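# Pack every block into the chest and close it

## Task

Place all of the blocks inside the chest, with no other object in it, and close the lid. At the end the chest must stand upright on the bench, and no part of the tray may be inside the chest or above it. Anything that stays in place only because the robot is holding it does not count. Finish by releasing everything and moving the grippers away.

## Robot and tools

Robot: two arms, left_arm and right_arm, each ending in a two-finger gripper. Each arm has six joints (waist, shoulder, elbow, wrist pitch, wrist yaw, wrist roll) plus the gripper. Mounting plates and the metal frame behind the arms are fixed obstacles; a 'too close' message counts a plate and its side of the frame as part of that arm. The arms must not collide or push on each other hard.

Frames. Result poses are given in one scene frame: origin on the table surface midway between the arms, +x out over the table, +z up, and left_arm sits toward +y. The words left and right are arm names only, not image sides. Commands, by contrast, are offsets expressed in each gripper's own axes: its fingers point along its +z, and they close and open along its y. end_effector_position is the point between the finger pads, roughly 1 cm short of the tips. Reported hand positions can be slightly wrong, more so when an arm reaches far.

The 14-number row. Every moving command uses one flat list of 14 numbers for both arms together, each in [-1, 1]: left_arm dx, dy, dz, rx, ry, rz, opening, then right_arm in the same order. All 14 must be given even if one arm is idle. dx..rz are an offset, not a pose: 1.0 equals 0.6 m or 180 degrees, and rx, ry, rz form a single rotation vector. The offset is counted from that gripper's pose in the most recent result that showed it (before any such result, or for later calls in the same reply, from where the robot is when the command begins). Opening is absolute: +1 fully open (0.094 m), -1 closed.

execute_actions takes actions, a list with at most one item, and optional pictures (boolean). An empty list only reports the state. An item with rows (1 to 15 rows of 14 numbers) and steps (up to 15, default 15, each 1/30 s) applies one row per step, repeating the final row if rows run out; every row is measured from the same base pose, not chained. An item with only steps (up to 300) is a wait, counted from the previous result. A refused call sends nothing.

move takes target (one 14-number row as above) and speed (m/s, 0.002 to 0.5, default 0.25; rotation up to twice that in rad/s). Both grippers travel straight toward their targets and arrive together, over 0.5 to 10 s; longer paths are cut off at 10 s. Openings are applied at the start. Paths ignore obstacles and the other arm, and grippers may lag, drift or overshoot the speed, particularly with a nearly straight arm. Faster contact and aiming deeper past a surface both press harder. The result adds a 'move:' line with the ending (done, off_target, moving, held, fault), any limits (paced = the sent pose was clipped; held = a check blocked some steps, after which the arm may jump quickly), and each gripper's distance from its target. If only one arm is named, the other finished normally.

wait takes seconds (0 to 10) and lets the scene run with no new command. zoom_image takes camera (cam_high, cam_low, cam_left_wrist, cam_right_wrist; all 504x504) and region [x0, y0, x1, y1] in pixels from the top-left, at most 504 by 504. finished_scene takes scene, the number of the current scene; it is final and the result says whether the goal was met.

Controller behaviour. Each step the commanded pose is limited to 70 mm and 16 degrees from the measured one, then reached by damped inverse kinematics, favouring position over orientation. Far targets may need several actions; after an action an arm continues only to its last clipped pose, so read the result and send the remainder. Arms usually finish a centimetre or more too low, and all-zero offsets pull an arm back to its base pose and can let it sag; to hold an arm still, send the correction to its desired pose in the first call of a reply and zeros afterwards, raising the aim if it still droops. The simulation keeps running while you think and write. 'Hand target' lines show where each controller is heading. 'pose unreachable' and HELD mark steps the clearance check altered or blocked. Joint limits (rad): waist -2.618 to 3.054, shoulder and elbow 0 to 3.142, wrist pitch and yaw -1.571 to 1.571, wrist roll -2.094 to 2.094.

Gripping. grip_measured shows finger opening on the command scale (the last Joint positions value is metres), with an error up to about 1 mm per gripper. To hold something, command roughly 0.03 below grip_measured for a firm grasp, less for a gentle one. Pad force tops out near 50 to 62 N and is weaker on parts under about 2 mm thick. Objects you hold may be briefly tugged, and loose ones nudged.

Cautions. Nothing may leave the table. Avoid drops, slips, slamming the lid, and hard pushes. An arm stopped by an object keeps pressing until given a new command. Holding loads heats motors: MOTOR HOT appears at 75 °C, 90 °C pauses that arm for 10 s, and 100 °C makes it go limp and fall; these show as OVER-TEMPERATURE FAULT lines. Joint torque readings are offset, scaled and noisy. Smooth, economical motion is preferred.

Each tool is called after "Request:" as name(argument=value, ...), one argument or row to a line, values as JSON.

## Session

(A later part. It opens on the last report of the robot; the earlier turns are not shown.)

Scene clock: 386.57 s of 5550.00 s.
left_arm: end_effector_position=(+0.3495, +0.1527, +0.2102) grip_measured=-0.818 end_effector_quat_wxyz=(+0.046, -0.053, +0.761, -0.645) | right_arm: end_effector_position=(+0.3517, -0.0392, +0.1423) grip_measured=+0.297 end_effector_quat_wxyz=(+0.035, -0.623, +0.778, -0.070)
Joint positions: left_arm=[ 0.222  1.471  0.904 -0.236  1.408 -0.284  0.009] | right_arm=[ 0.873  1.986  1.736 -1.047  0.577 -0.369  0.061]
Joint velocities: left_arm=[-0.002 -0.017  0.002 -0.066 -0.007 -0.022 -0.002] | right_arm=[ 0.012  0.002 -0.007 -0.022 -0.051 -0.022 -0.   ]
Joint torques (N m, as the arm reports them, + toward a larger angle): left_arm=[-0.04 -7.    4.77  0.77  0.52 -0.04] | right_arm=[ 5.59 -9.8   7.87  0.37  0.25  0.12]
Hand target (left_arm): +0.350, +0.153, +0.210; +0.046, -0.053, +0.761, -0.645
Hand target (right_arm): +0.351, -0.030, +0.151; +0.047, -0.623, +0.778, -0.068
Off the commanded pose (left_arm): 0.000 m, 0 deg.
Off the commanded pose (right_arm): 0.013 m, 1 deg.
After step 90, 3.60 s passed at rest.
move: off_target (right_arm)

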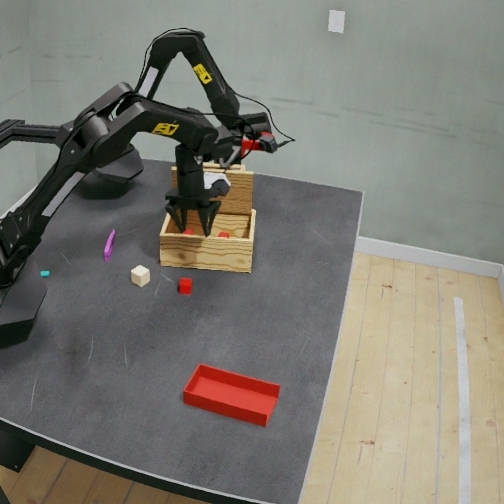

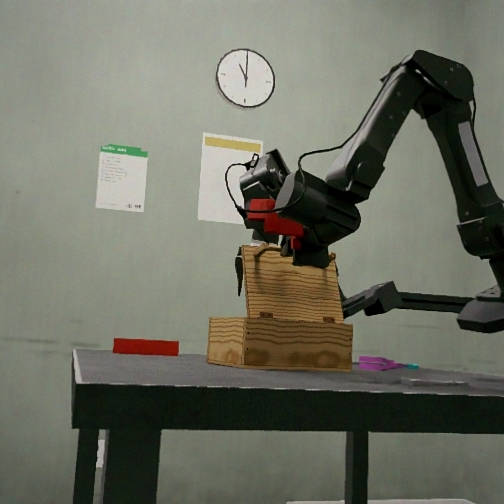

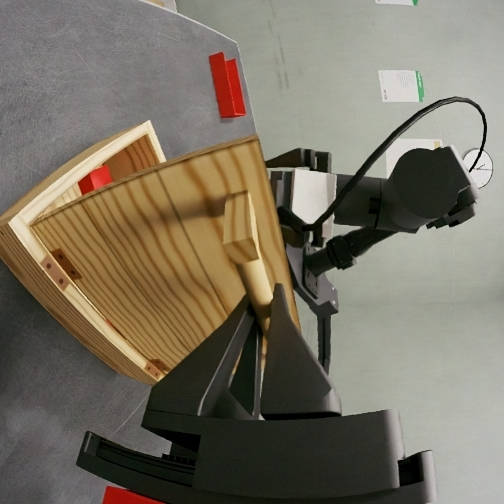

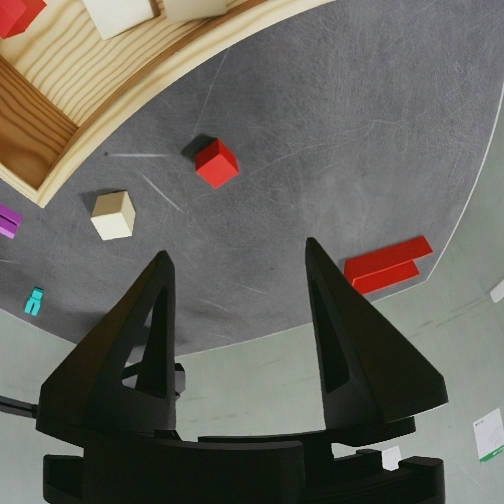

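Request:
move(
  target=[0,0,0,0,0,0,-1,-0.035,0.033,0.12,0,0,0,0.3],
  speed=0.1,
)

Scene clock: 392.83 s of 5550.00 s.
left_arm: end_effector_position=(+0.3495, +0.1527, +0.2102) grip_measured=-0.818 end_effector_quat_wxyz=(+0.046, -0.053, +0.761, -0.645) | right_arm: end_effector_position=(+0.3468, -0.0215, +0.0678) grip_measured=+0.297 end_effector_quat_wxyz=(+0.031, -0.621, +0.780, -0.076)
Joint positions: left_arm=[ 0.222  1.471  0.904 -0.236  1.408 -0.284  0.009] | right_arm=[ 0.834  2.146  1.701 -0.842  0.575 -0.402  0.061]
Joint velocities: left_arm=[ 0.002 -0.007  0.002  0.007 -0.037  0.007 -0.   ] | right_arm=[ 0.007 -0.022 -0.002 -0.037  0.022  0.007  0.001]
Joint torques (N m, as the arm reports them, + toward a larger angle): left_arm=[-0.17 -6.99  4.68  0.75  0.49 -0.02] | right_arm=[  4.25 -11.36   4.29   0.63  -0.02  -0.08]
Hand target (left_arm): +0.350, +0.153, +0.210; +0.046, -0.053, +0.761, -0.645
Hand target (right_arm): +0.346, -0.019, +0.067; +0.035, -0.623, +0.778, -0.070
Off the commanded pose (left_arm): 0.000 m, 0 deg.
Off the commanded pose (right_arm): 0.002 m, 1 deg.
After step 90, 1.97 s passed at rest.
move: done

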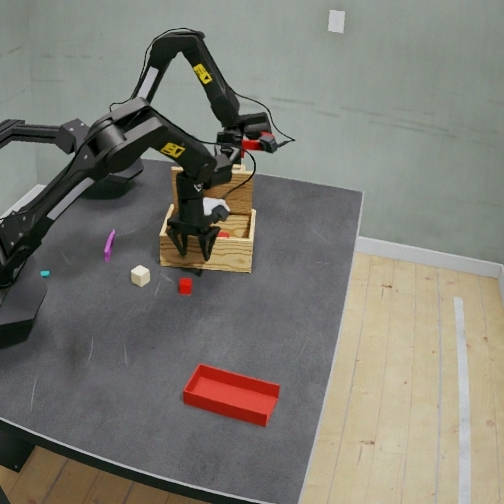

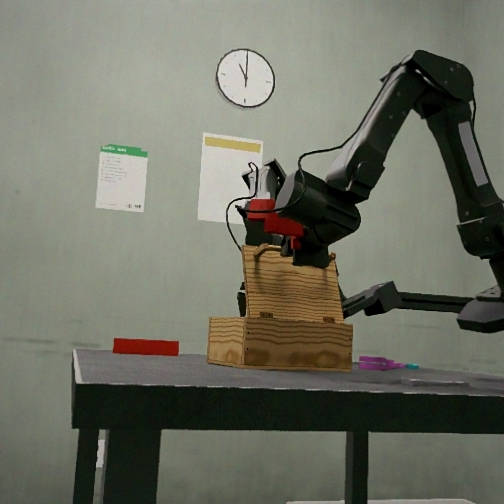

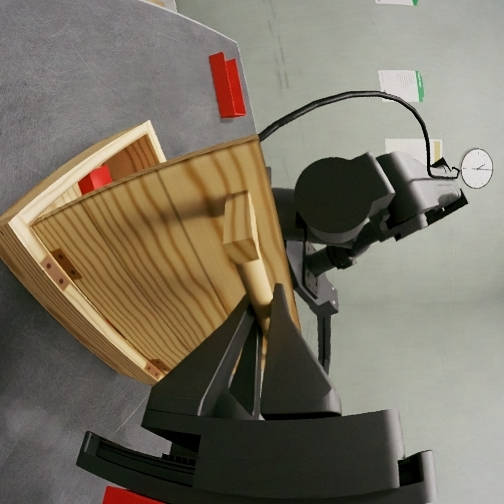

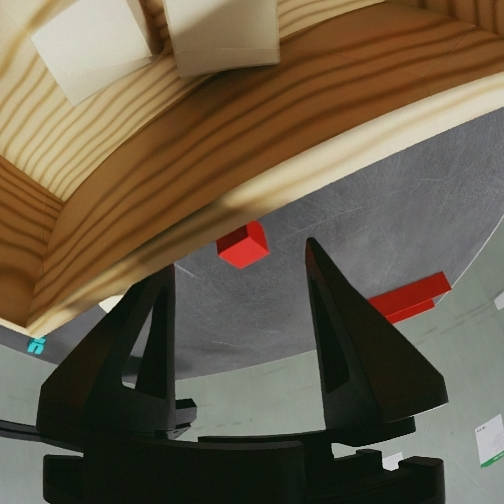

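Request:
move(
  target=[0,0,0,0,0,0,-1,0.02,0,0.0,0,-0.17,0,0.3],
  speed=0.08,
)

Request:
move(
  target=[0,0,0,0,0,0,-1,0.035,0,0.065,0,0,0,0.3],
  speed=0.06,
)

Scene clock: 406.57 s of 5550.00 s.
left_arm: end_effector_position=(+0.3495, +0.1527, +0.2102) grip_measured=-0.818 end_effector_quat_wxyz=(+0.046, -0.053, +0.761, -0.645) | right_arm: end_effector_position=(+0.3396, -0.0364, +0.0579) grip_measured=+0.297 end_effector_quat_wxyz=(+0.215, -0.619, +0.751, +0.083)
Joint positions: left_arm=[ 0.222  1.471  0.904 -0.236  1.408 -0.284  0.009] | right_arm=[ 0.697  1.815  1.007  0.017  0.226 -0.708  0.061]
Joint velocities: left_arm=[-0.032  0.017 -0.007  0.051 -0.051 -0.037 -0.001] | right_arm=[ 0.002 -0.012  0.002 -0.037 -0.037 -0.022 -0.   ]
Joint torques (N m, as the arm reports them, + toward a larger angle): left_arm=[-0.07 -7.21  4.84  0.76  0.46 -0.08] | right_arm=[  2.69 -11.     3.58   1.48  -0.3   -0.08]
Hand target (left_arm): +0.350, +0.153, +0.210; +0.046, -0.053, +0.761, -0.645
Hand target (right_arm): +0.345, -0.034, +0.068; +0.233, -0.616, +0.747, +0.090
Off the commanded pose (left_arm): 0.000 m, 0 deg.
Off the commanded pose (right_arm): 0.012 m, 3 deg.
After step 90, 6.90 s passed at rest.
move: off_target (right_arm)

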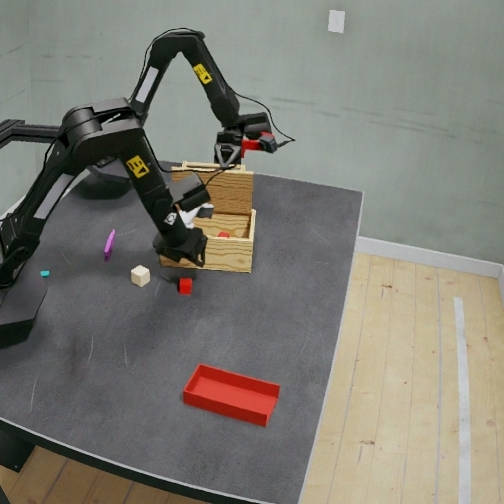

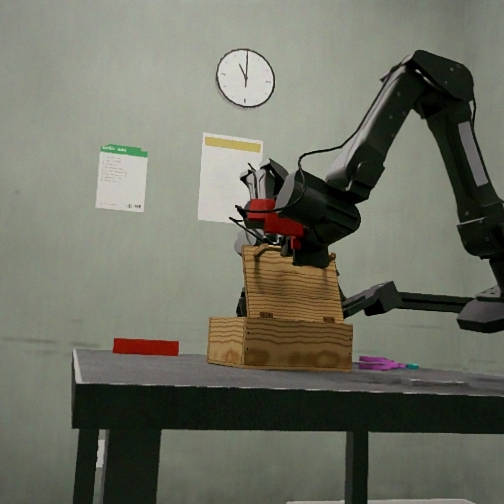

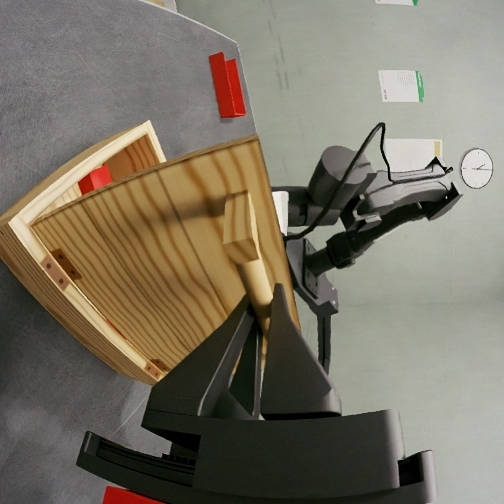

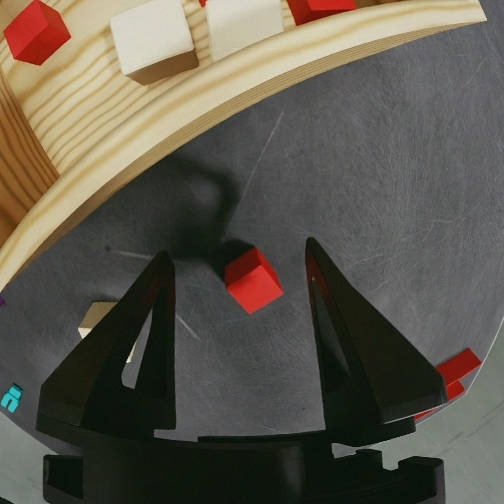

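Scene clock: 407.70 s of 5550.00 s.
left_arm: end_effector_position=(+0.3495, +0.1527, +0.2102) grip_measured=-0.818 end_effector_quat_wxyz=(+0.046, -0.053, +0.761, -0.645) | right_arm: end_effector_position=(+0.3441, -0.0427, +0.0156) grip_measured=+0.297 end_effector_quat_wxyz=(+0.209, -0.617, +0.755, +0.076)
Joint positions: left_arm=[ 0.222  1.471  0.904 -0.236  1.408 -0.284  0.009] | right_arm=[ 0.641  1.935  1.007  0.135  0.202 -0.74   0.061]
Joint velocities: left_arm=[-0.002  0.002  0.007  0.007  0.007 -0.095  0.001] | right_arm=[-0.002  0.022 -0.012  0.022 -0.022 -0.066  0.   ]
Joint torques (N m, as the arm reports them, + toward a larger angle): left_arm=[-0.04 -6.75  4.81  0.73  0.53  0.01] | right_arm=[ 2.65 -8.31  3.97  1.43 -0.33 -0.06]
Hand target (left_arm): +0.350, +0.153, +0.210; +0.046, -0.053, +0.761, -0.645
Hand target (right_arm): +0.345, -0.040, +0.014; +0.215, -0.619, +0.751, +0.083
Off the commanded pose (left_arm): 0.000 m, 0 deg.
Off the commanded pose (right_arm): 0.003 m, 1 deg.
move: done

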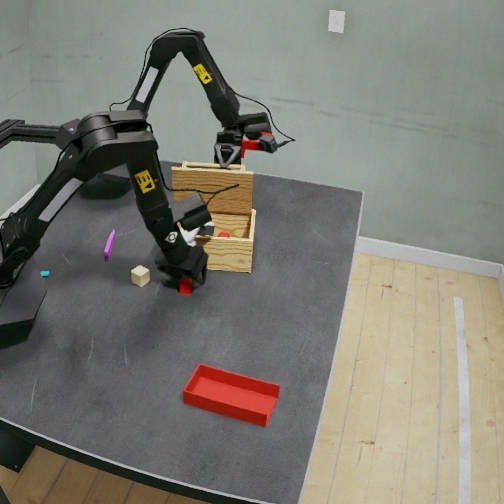

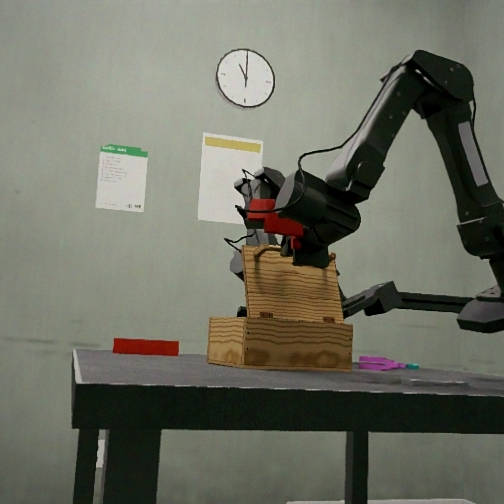

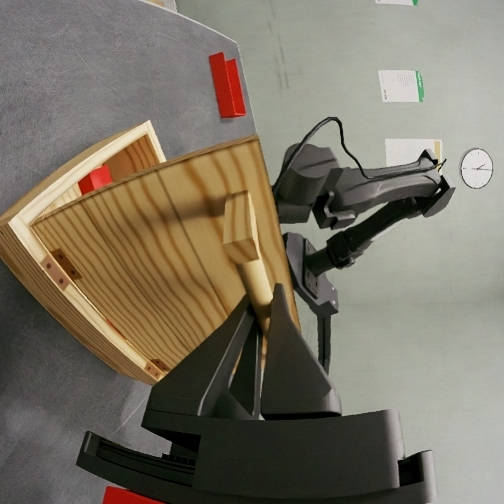

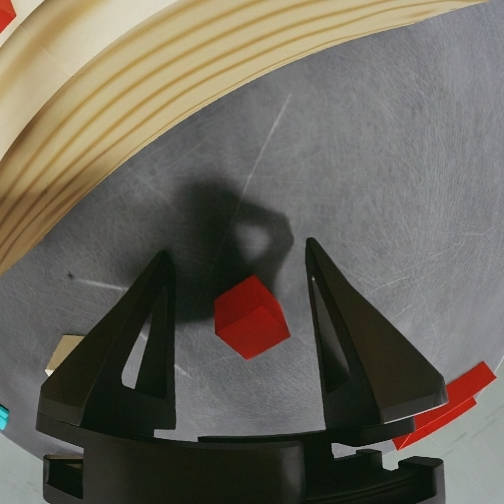

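Request:
move(
  target=[0,0,0,0,0,0,-1,0.03,0,-0.014,0,0,0,0.3],
  speed=0.05,
)

Request:
execute_actions(
  actions=[
    {"rows":[[0,0,0,0,0,0,-1,0,0,0,0,0,0,-1]],"steps":15},
  ],
)

Scene clock: 413.87 s of 5550.00 s.
left_arm: end_effector_position=(+0.3495, +0.1527, +0.2102) grip_measured=-0.818 end_effector_quat_wxyz=(+0.046, -0.053, +0.761, -0.645) | right_arm: end_effector_position=(+0.3404, -0.0560, +0.0140) grip_measured=+0.297 end_effector_quat_wxyz=(+0.210, -0.614, +0.757, +0.078)
Joint positions: left_arm=[ 0.222  1.471  0.904 -0.236  1.408 -0.284  0.009] | right_arm=[ 0.619  1.907  0.949  0.17   0.186 -0.747  0.061]
Joint velocities: left_arm=[-0.007  0.002 -0.022 -0.007 -0.037  0.037 -0.001] | right_arm=[ 0.032 -0.027  0.012  0.022  0.007  0.007  0.   ]
Joint torques (N m, as the arm reports them, + toward a larger angle): left_arm=[-0.24 -6.95  5.    0.71  0.5  -0.03] | right_arm=[  2.16 -10.41   2.15   1.22  -0.17  -0.12]
Hand target (left_arm): +0.350, +0.153, +0.210; +0.046, -0.053, +0.761, -0.645
Hand target (right_arm): +0.340, -0.062, +0.016; +0.209, -0.617, +0.755, +0.076
Off the commanded pose (left_arm): 0.000 m, 0 deg.
Off the commanded pose (right_arm): 0.006 m, 1 deg.
After step 90, 2.43 s passed at rest.
move: done

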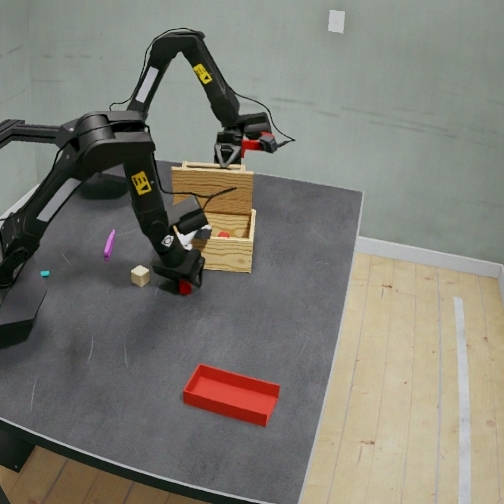

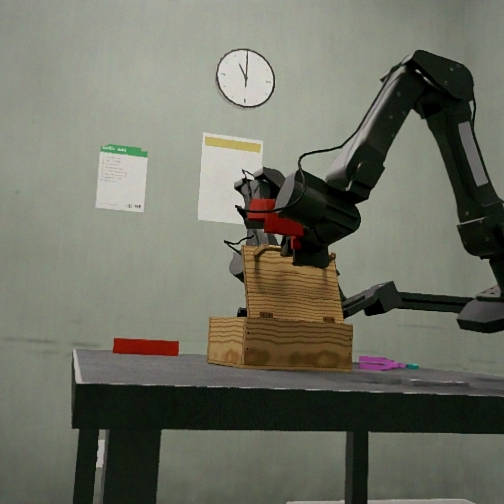

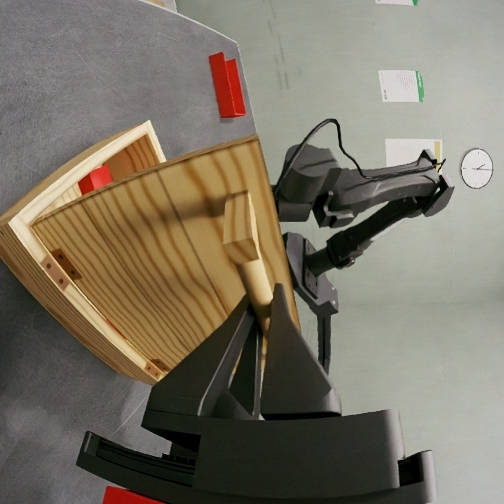

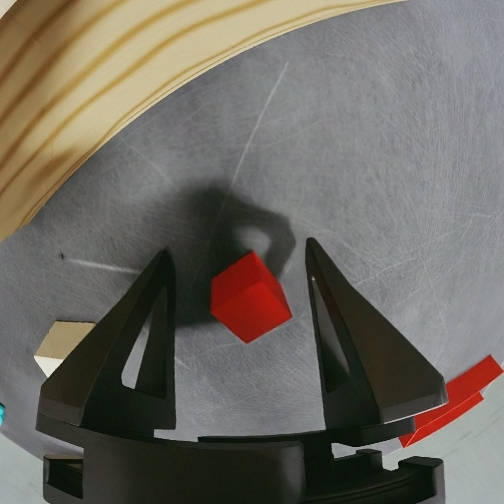

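Scene clock: 414.37 s of 5550.00 s.
left_arm: end_effector_position=(+0.3495, +0.1527, +0.2102) grip_measured=-0.818 end_effector_quat_wxyz=(+0.046, -0.053, +0.761, -0.645) | right_arm: end_effector_position=(+0.3404, -0.0562, +0.0139) grip_measured=-0.448 end_effector_quat_wxyz=(+0.209, -0.614, +0.757, +0.077)
Joint positions: left_arm=[ 0.222  1.471  0.904 -0.236  1.408 -0.284  0.009] | right_arm=[ 0.619  1.907  0.949  0.17   0.187 -0.747  0.026]
Joint velocities: left_arm=[ 0.007 -0.007 -0.002  0.022  0.022 -0.007 -0.   ] | right_arm=[ 0.017 -0.002 -0.017  0.037 -0.022  0.037 -0.001]
Joint torques (N m, as the arm reports them, + toward a larger angle): left_arm=[ 0.01 -7.14  4.78  0.78  0.51 -0.01] | right_arm=[ 2.8  -8.83  3.82  1.22 -0.12  0.  ]
Hand target (left_arm): +0.350, +0.153, +0.210; +0.046, -0.053, +0.761, -0.645
Hand target (right_arm): +0.340, -0.056, +0.014; +0.210, -0.614, +0.757, +0.078
Off the commanded pose (left_arm): 0.000 m, 0 deg.
Off the commanded pose (right_arm): 0.000 m, 0 deg.
Steps of this call (steps 1 to 15: all 15 steps of this action). Readings (end_effector_position):
1: left_arm (+0.3495, +0.1527, +0.2102) | right_arm (+0.3404, -0.0560, +0.0140)
2: left_arm (+0.3495, +0.1527, +0.2102) | right_arm (+0.3404, -0.0560, +0.0140)
4: left_arm (+0.3495, +0.1527, +0.2102) | right_arm (+0.3404, -0.0562, +0.0139)
8: left_arm (+0.3495, +0.1527, +0.2102) | right_arm (+0.3404, -0.0562, +0.0139)
15: the state above

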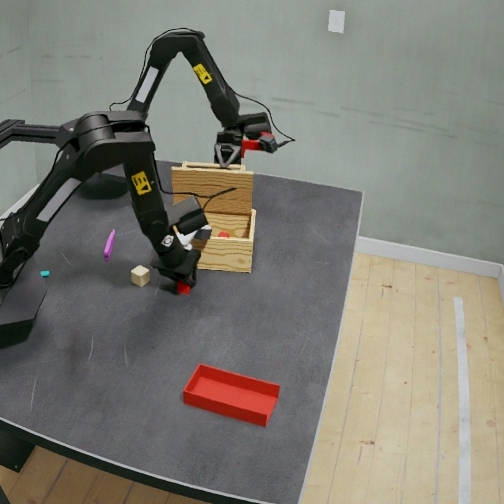

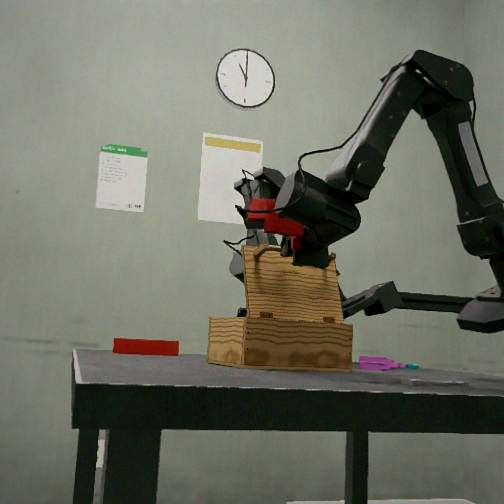

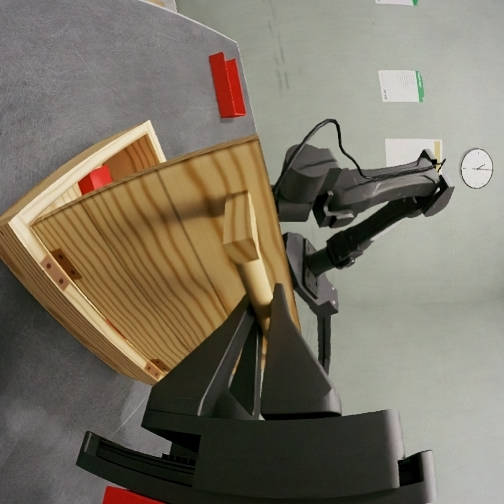

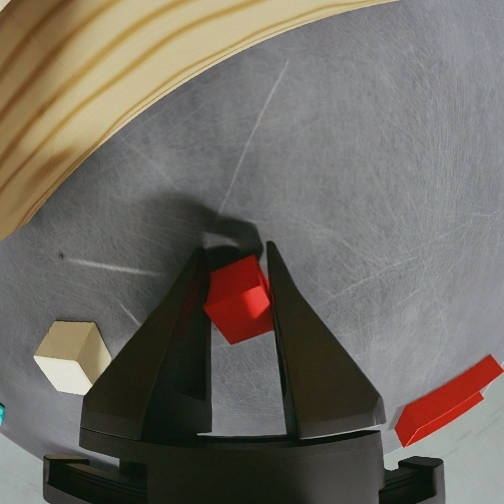

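Request:
move(
  target=[0,0,0,0,0,0,-1,-0.085,-0.028,-0.19,0,0,0,-1],
  speed=0.08,
)

Scene clock: 423.20 s of 5550.00 s.
left_arm: end_effector_position=(+0.3495, +0.1527, +0.2102) grip_measured=-0.818 end_effector_quat_wxyz=(+0.046, -0.053, +0.761, -0.645) | right_arm: end_effector_position=(+0.3340, -0.0670, +0.1220) grip_measured=-0.448 end_effector_quat_wxyz=(+0.188, -0.621, +0.758, +0.071)
Joint positions: left_arm=[ 0.222  1.471  0.904 -0.236  1.408 -0.284  0.009] | right_arm=[ 0.736  1.583  1.02  -0.292  0.278 -0.659  0.026]
Joint velocities: left_arm=[ 0.017 -0.002  0.002  0.037  0.066 -0.022 -0.   ] | right_arm=[-0.002  0.007 -0.007 -0.066  0.007 -0.066  0.001]
Joint torques (N m, as the arm reports them, + toward a larger angle): left_arm=[-0.12 -7.04  4.9   0.75  0.53 -0.05] | right_arm=[ 3.91 -9.64  7.58  1.08 -0.04  0.11]
Hand target (left_arm): +0.350, +0.153, +0.210; +0.046, -0.053, +0.761, -0.645
Hand target (right_arm): +0.341, -0.058, +0.141; +0.210, -0.614, +0.757, +0.078
Off the commanded pose (left_arm): 0.000 m, 0 deg.
Off the commanded pose (right_arm): 0.021 m, 3 deg.
After step 90, 3.67 s passed at rest.
move: off_target (right_arm)

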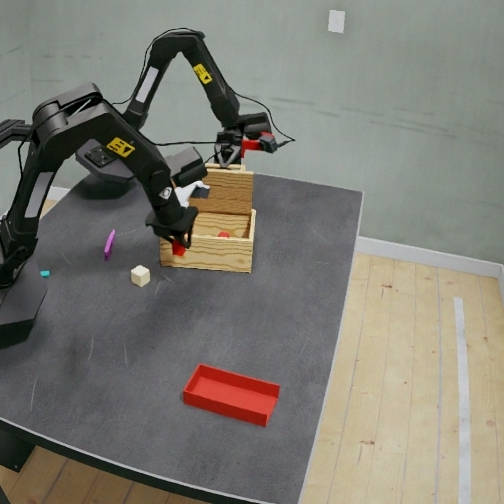

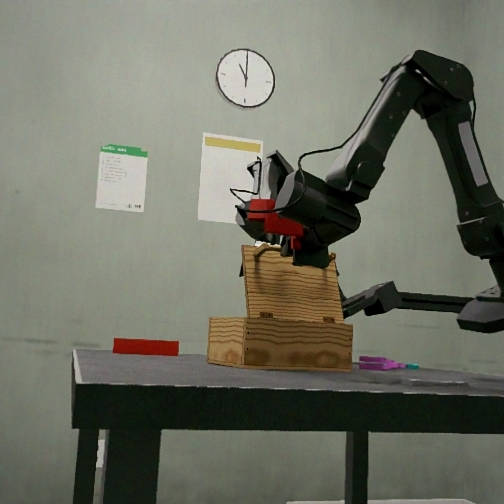

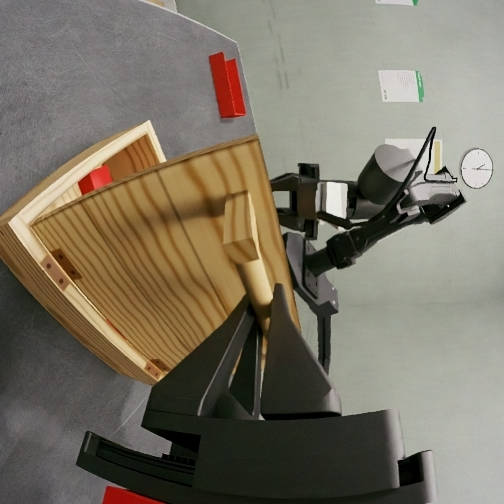

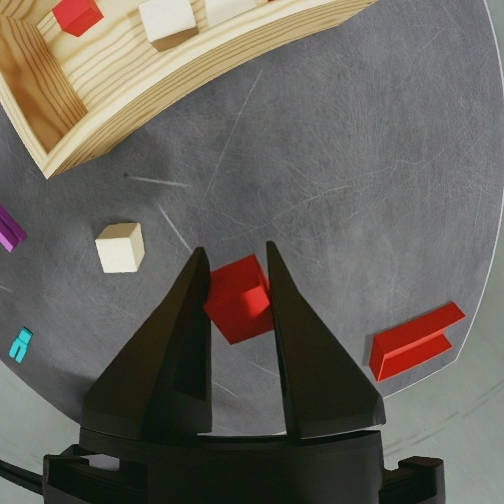

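Request:
move(
  target=[0,0,0,0,0,0,-1,-0.255,-0.022,0.074,0,-0.07,0,-1],
  speed=0.08,
)

Scene clock: 432.40 s of 5550.00 s.
left_arm: end_effector_position=(+0.3495, +0.1527, +0.2102) grip_measured=-0.818 end_effector_quat_wxyz=(+0.046, -0.053, +0.761, -0.645) | right_arm: end_effector_position=(+0.3774, +0.0679, +0.1240) grip_measured=-0.448 end_effector_quat_wxyz=(+0.250, -0.614, +0.739, +0.120)
Joint positions: left_arm=[ 0.222  1.471  0.904 -0.236  1.408 -0.284  0.009] | right_arm=[ 0.82   1.973  1.502 -0.263  0.24  -0.636  0.026]
Joint velocities: left_arm=[-0.027  0.002 -0.002 -0.037 -0.037 -0.066 -0.   ] | right_arm=[-0.007 -0.012 -0.012 -0.066 -0.037  0.051 -0.001]
Joint torques (N m, as the arm reports them, + toward a larger angle): left_arm=[-0.12 -7.04  4.95  0.8   0.51 -0.02] | right_arm=[  5.6  -10.5    8.41   1.55  -0.33   0.12]
Hand target (left_arm): +0.350, +0.153, +0.210; +0.046, -0.053, +0.761, -0.645
Hand target (right_arm): +0.378, +0.085, +0.140; +0.270, -0.609, +0.733, +0.139
Off the commanded pose (left_arm): 0.000 m, 0 deg.
Off the commanded pose (right_arm): 0.024 m, 3 deg.
After step 90, 3.83 s passed at rest.
move: off_target (right_arm)

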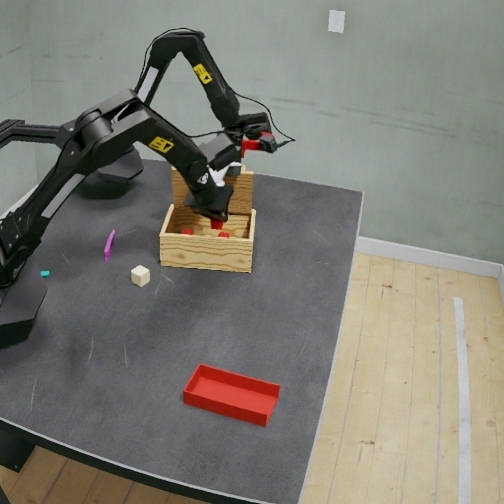

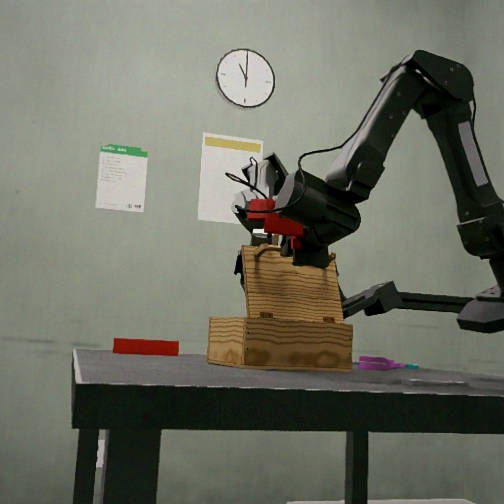

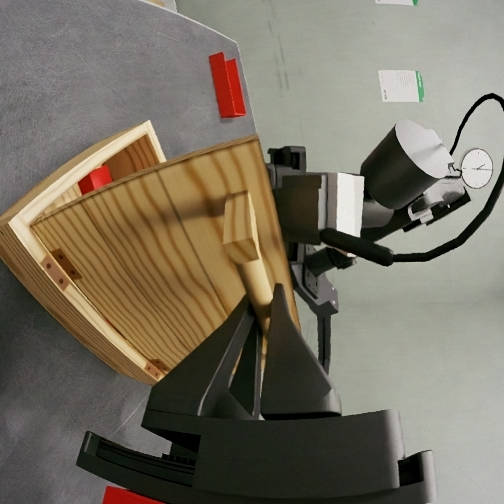

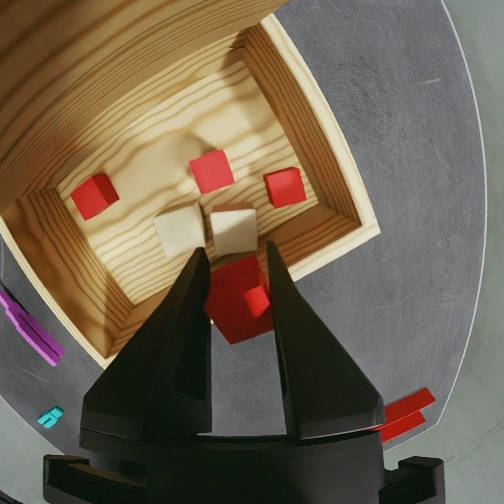

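Request:
move(
  target=[0,0,0,0,0,0,-1,-0.07,0,0.05,0,-0.1,0,-1],
  speed=0.05,
)

Scene clock: 438.93 s of 5550.00 s.
left_arm: end_effector_position=(+0.3495, +0.1527, +0.2102) grip_measured=-0.818 end_effector_quat_wxyz=(+0.046, -0.053, +0.761, -0.645) | right_arm: end_effector_position=(+0.3906, +0.1146, +0.1182) grip_measured=-0.448 end_effector_quat_wxyz=(+0.354, -0.585, +0.700, +0.206)
Joint positions: left_arm=[ 0.222  1.471  0.904 -0.236  1.408 -0.284  0.009] | right_arm=[ 0.783  2.06   1.448  0.114  0.039 -0.675  0.026]
Joint velocities: left_arm=[-0.017 -0.022 -0.012 -0.022  0.007  0.007 -0.001] | right_arm=[-0.007 -0.002 -0.002  0.007  0.007 -0.081  0.001]
Joint torques (N m, as the arm reports them, + toward a larger angle): left_arm=[-0.05 -6.91  4.92  0.76  0.53 -0.01] | right_arm=[  4.12 -11.03   4.9    1.92  -0.52  -0.09]
Hand target (left_arm): +0.350, +0.153, +0.210; +0.046, -0.053, +0.761, -0.645
Hand target (right_arm): +0.389, +0.118, +0.120; +0.362, -0.587, +0.692, +0.215
Off the commanded pose (left_arm): 0.000 m, 0 deg.
Off the commanded pose (right_arm): 0.004 m, 2 deg.
After step 90, 0.13 s passed at rest.
move: done

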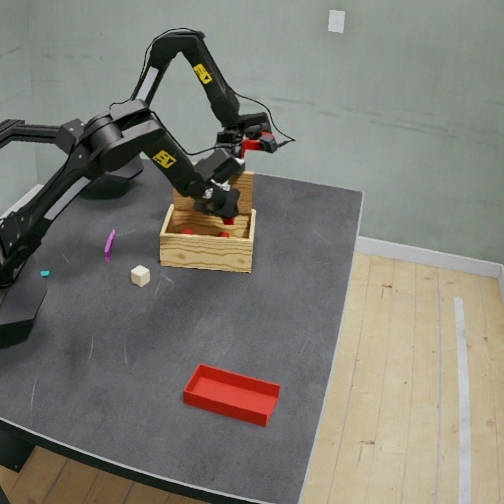

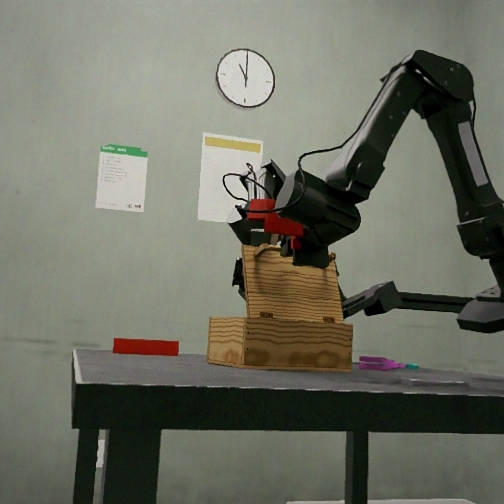

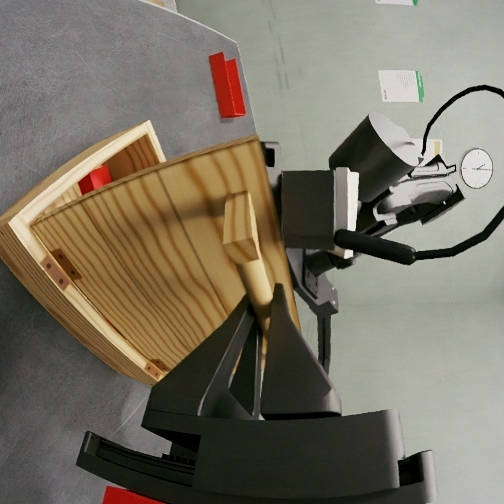

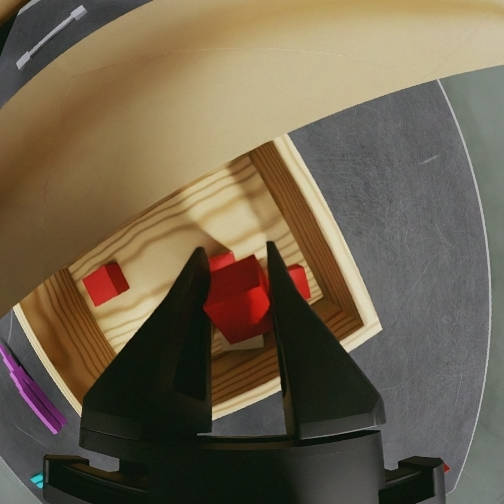

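Request:
execute_actions(
  actions=[
    {"rows":[[0,0,0,0,0,0,-1,0,0,0,0,0,0,0.3]],"steps":15},
  ],
  pictures=false,
)

Request:
move(
  target=[0,0,0,0,0,0,-1,0.203,0.162,-0.285,0,0.17,0,0.3],
  speed=0.1,
)

Scene clock: 445.77 s of 5550.00 s.
left_arm: end_effector_position=(+0.3495, +0.1527, +0.2102) grip_measured=-0.818 end_effector_quat_wxyz=(+0.046, -0.053, +0.761, -0.645) | right_arm: end_effector_position=(+0.3914, +0.1150, +0.1190) grip_measured=+0.297 end_effector_quat_wxyz=(+0.356, -0.584, +0.700, +0.206)
Joint positions: left_arm=[ 0.222  1.471  0.904 -0.236  1.408 -0.284  0.009] | right_arm=[ 0.783  2.06   1.448  0.118  0.039 -0.675  0.061]
Joint velocities: left_arm=[ 0.017 -0.017  0.007  0.022 -0.051  0.11  -0.001] | right_arm=[-0.002 -0.017  0.002  0.022 -0.037  0.066  0.   ]
Joint torques (N m, as the arm reports them, + toward a larger angle): left_arm=[-0.15 -7.02  4.92  0.78  0.51 -0.04] | right_arm=[  4.09 -11.18   5.67   1.63  -0.22   0.01]
Hand target (left_arm): +0.350, +0.153, +0.210; +0.046, -0.053, +0.761, -0.645
Hand target (right_arm): +0.391, +0.115, +0.118; +0.354, -0.585, +0.700, +0.207
Off the commanded pose (left_arm): 0.000 m, 0 deg.
Off the commanded pose (right_arm): 0.001 m, 0 deg.
Steps of this call (steps 1 to 90: nothing new was sent; then 3.33 s passed at rest; steps 91 to 105: all 15 steps of this action). Readings (end_effector_position):
91: left_arm (+0.3495, +0.1527, +0.2102) | right_arm (+0.3911, +0.1152, +0.1191)
92: left_arm (+0.3495, +0.1527, +0.2102) | right_arm (+0.3912, +0.1152, +0.1191)
94: left_arm (+0.3495, +0.1527, +0.2102) | right_arm (+0.3913, +0.1151, +0.1190)
98: left_arm (+0.3495, +0.1527, +0.2102) | right_arm (+0.3913, +0.1151, +0.1190)
105: the state above

Scene clock: 449.17 s of 5550.00 s.
left_arm: end_effector_position=(+0.3495, +0.1526, +0.2103) grip_measured=-0.817 end_effector_quat_wxyz=(+0.046, -0.053, +0.761, -0.645) | right_arm: end_effector_position=(+0.2514, -0.0657, +0.1230) grip_measured=+0.297 end_effector_quat_wxyz=(+0.153, -0.622, +0.767, +0.040)
Joint positions: left_arm=[ 0.222  1.471  0.904 -0.236  1.408 -0.284  0.009] | right_arm=[ 0.98   1.568  0.897 -0.348  0.476 -0.411  0.061]
Joint velocities: left_arm=[ 0.012  0.017 -0.007 -0.081 -0.007 -0.022 -0.   ] | right_arm=[-0.007  0.007  0.002  0.007  0.037 -0.022 -0.   ]
Joint torques (N m, as the arm reports them, + toward a larger angle): left_arm=[-0.1  -6.85  4.68  0.77  0.51 -0.03] | right_arm=[ 4.14 -8.56  4.36  0.96  0.12  0.1 ]
Hand target (left_arm): +0.350, +0.153, +0.210; +0.046, -0.053, +0.761, -0.645
Hand target (right_arm): +0.249, -0.065, +0.131; +0.161, -0.620, +0.767, +0.044
Off the commanded pose (left_arm): 0.000 m, 0 deg.
Off the commanded pose (right_arm): 0.009 m, 1 deg.
move: done

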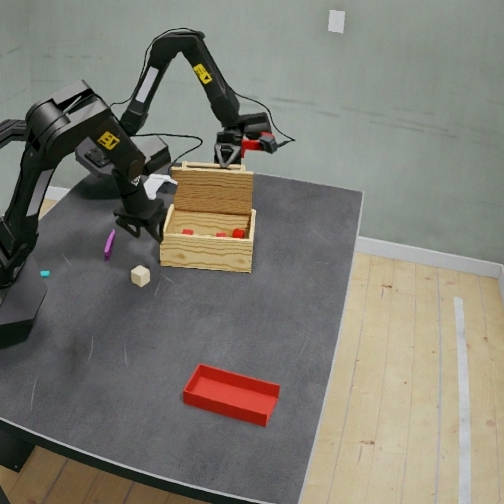

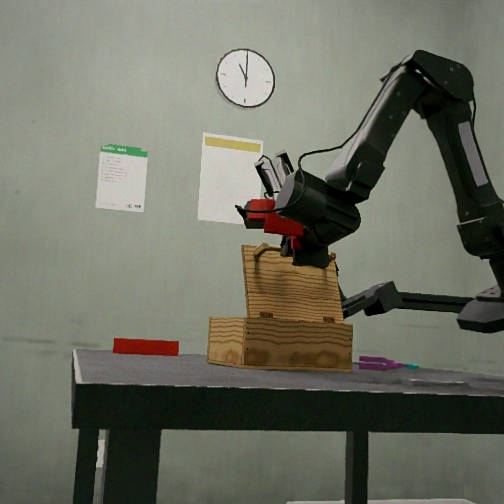

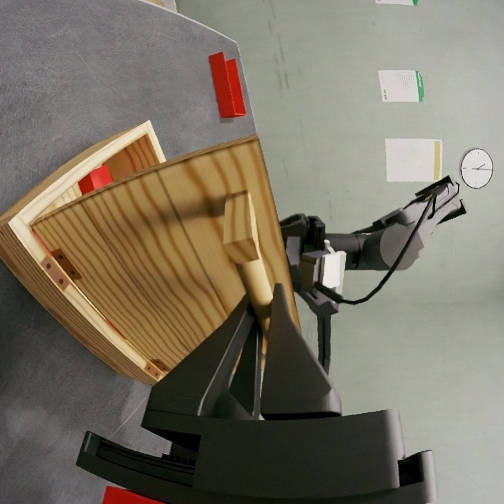

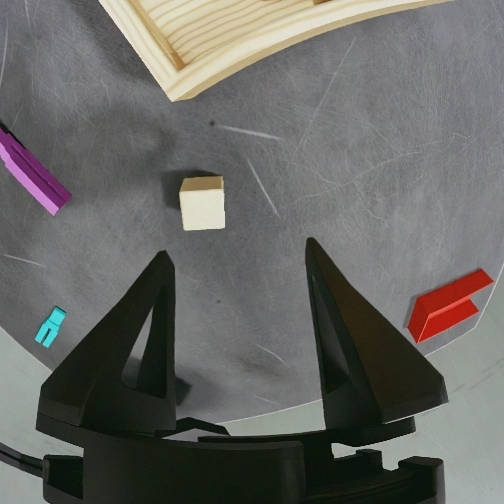

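Request:
move(
  target=[0,0,0,0,0,0,-1,0,0.04,0.125,0,0,0,0.3],
  speed=0.1,
)

Scene clock: 456.27 s of 5550.00 s.
left_arm: end_effector_position=(+0.3495, +0.1526, +0.2103) grip_measured=-0.817 end_effector_quat_wxyz=(+0.046, -0.053, +0.761, -0.645) | right_arm: end_effector_position=(+0.2409, -0.0435, +0.0490) grip_measured=+0.297 end_effector_quat_wxyz=(+0.149, -0.621, +0.769, +0.034)
Joint positions: left_arm=[ 0.222  1.471  0.904 -0.236  1.408 -0.284  0.009] | right_arm=[ 0.94   1.841  0.882 -0.055  0.466 -0.441  0.061]
Joint velocities: left_arm=[-0.012 -0.012 -0.007 -0.007  0.007 -0.022  0.   ] | right_arm=[-0.002  0.002 -0.007  0.007 -0.066 -0.007 -0.001]
Joint torques (N m, as the arm reports them, + toward a larger angle): left_arm=[-0.33 -7.03  4.84  0.78  0.48 -0.07] | right_arm=[ 2.99 -7.42  3.54  1.23 -0.14 -0.09]
Hand target (left_arm): +0.349, +0.153, +0.210; +0.046, -0.053, +0.761, -0.645
Hand target (right_arm): +0.240, -0.041, +0.048; +0.153, -0.622, +0.767, +0.040
Off the commanded pose (left_arm): 0.000 m, 0 deg.
Off the commanded pose (right_arm): 0.002 m, 1 deg.
After step 90, 2.73 s passed at rest.
move: done

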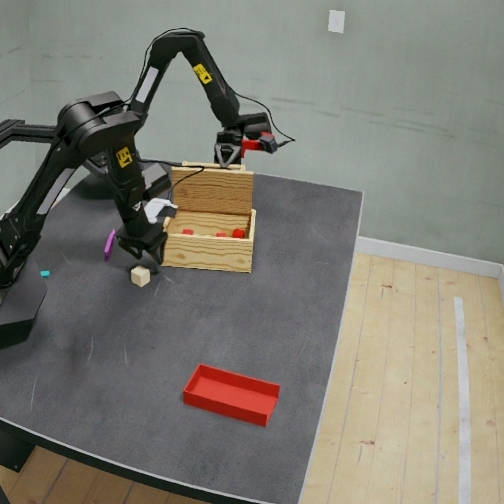

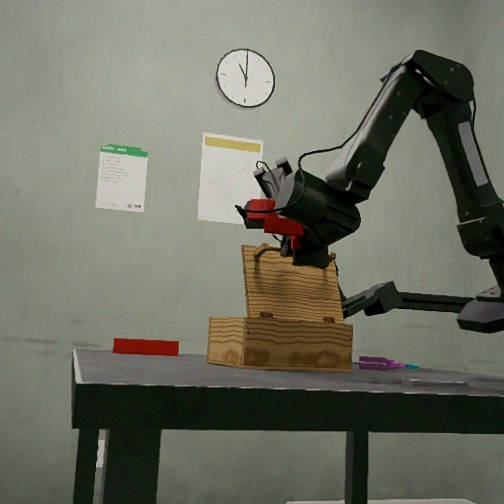

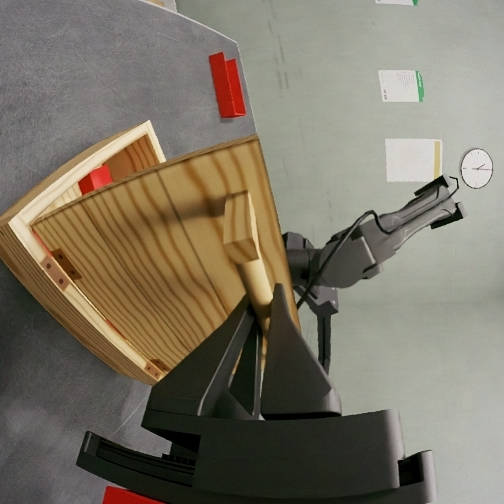

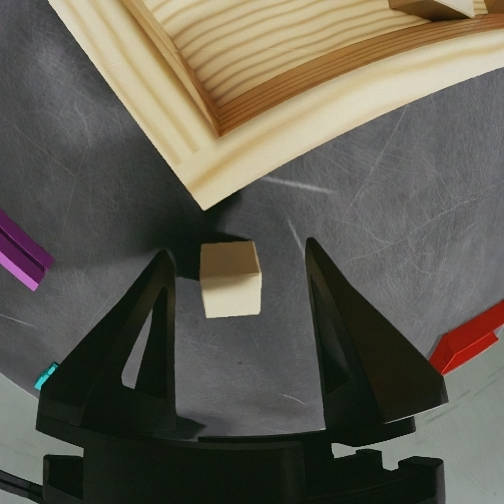

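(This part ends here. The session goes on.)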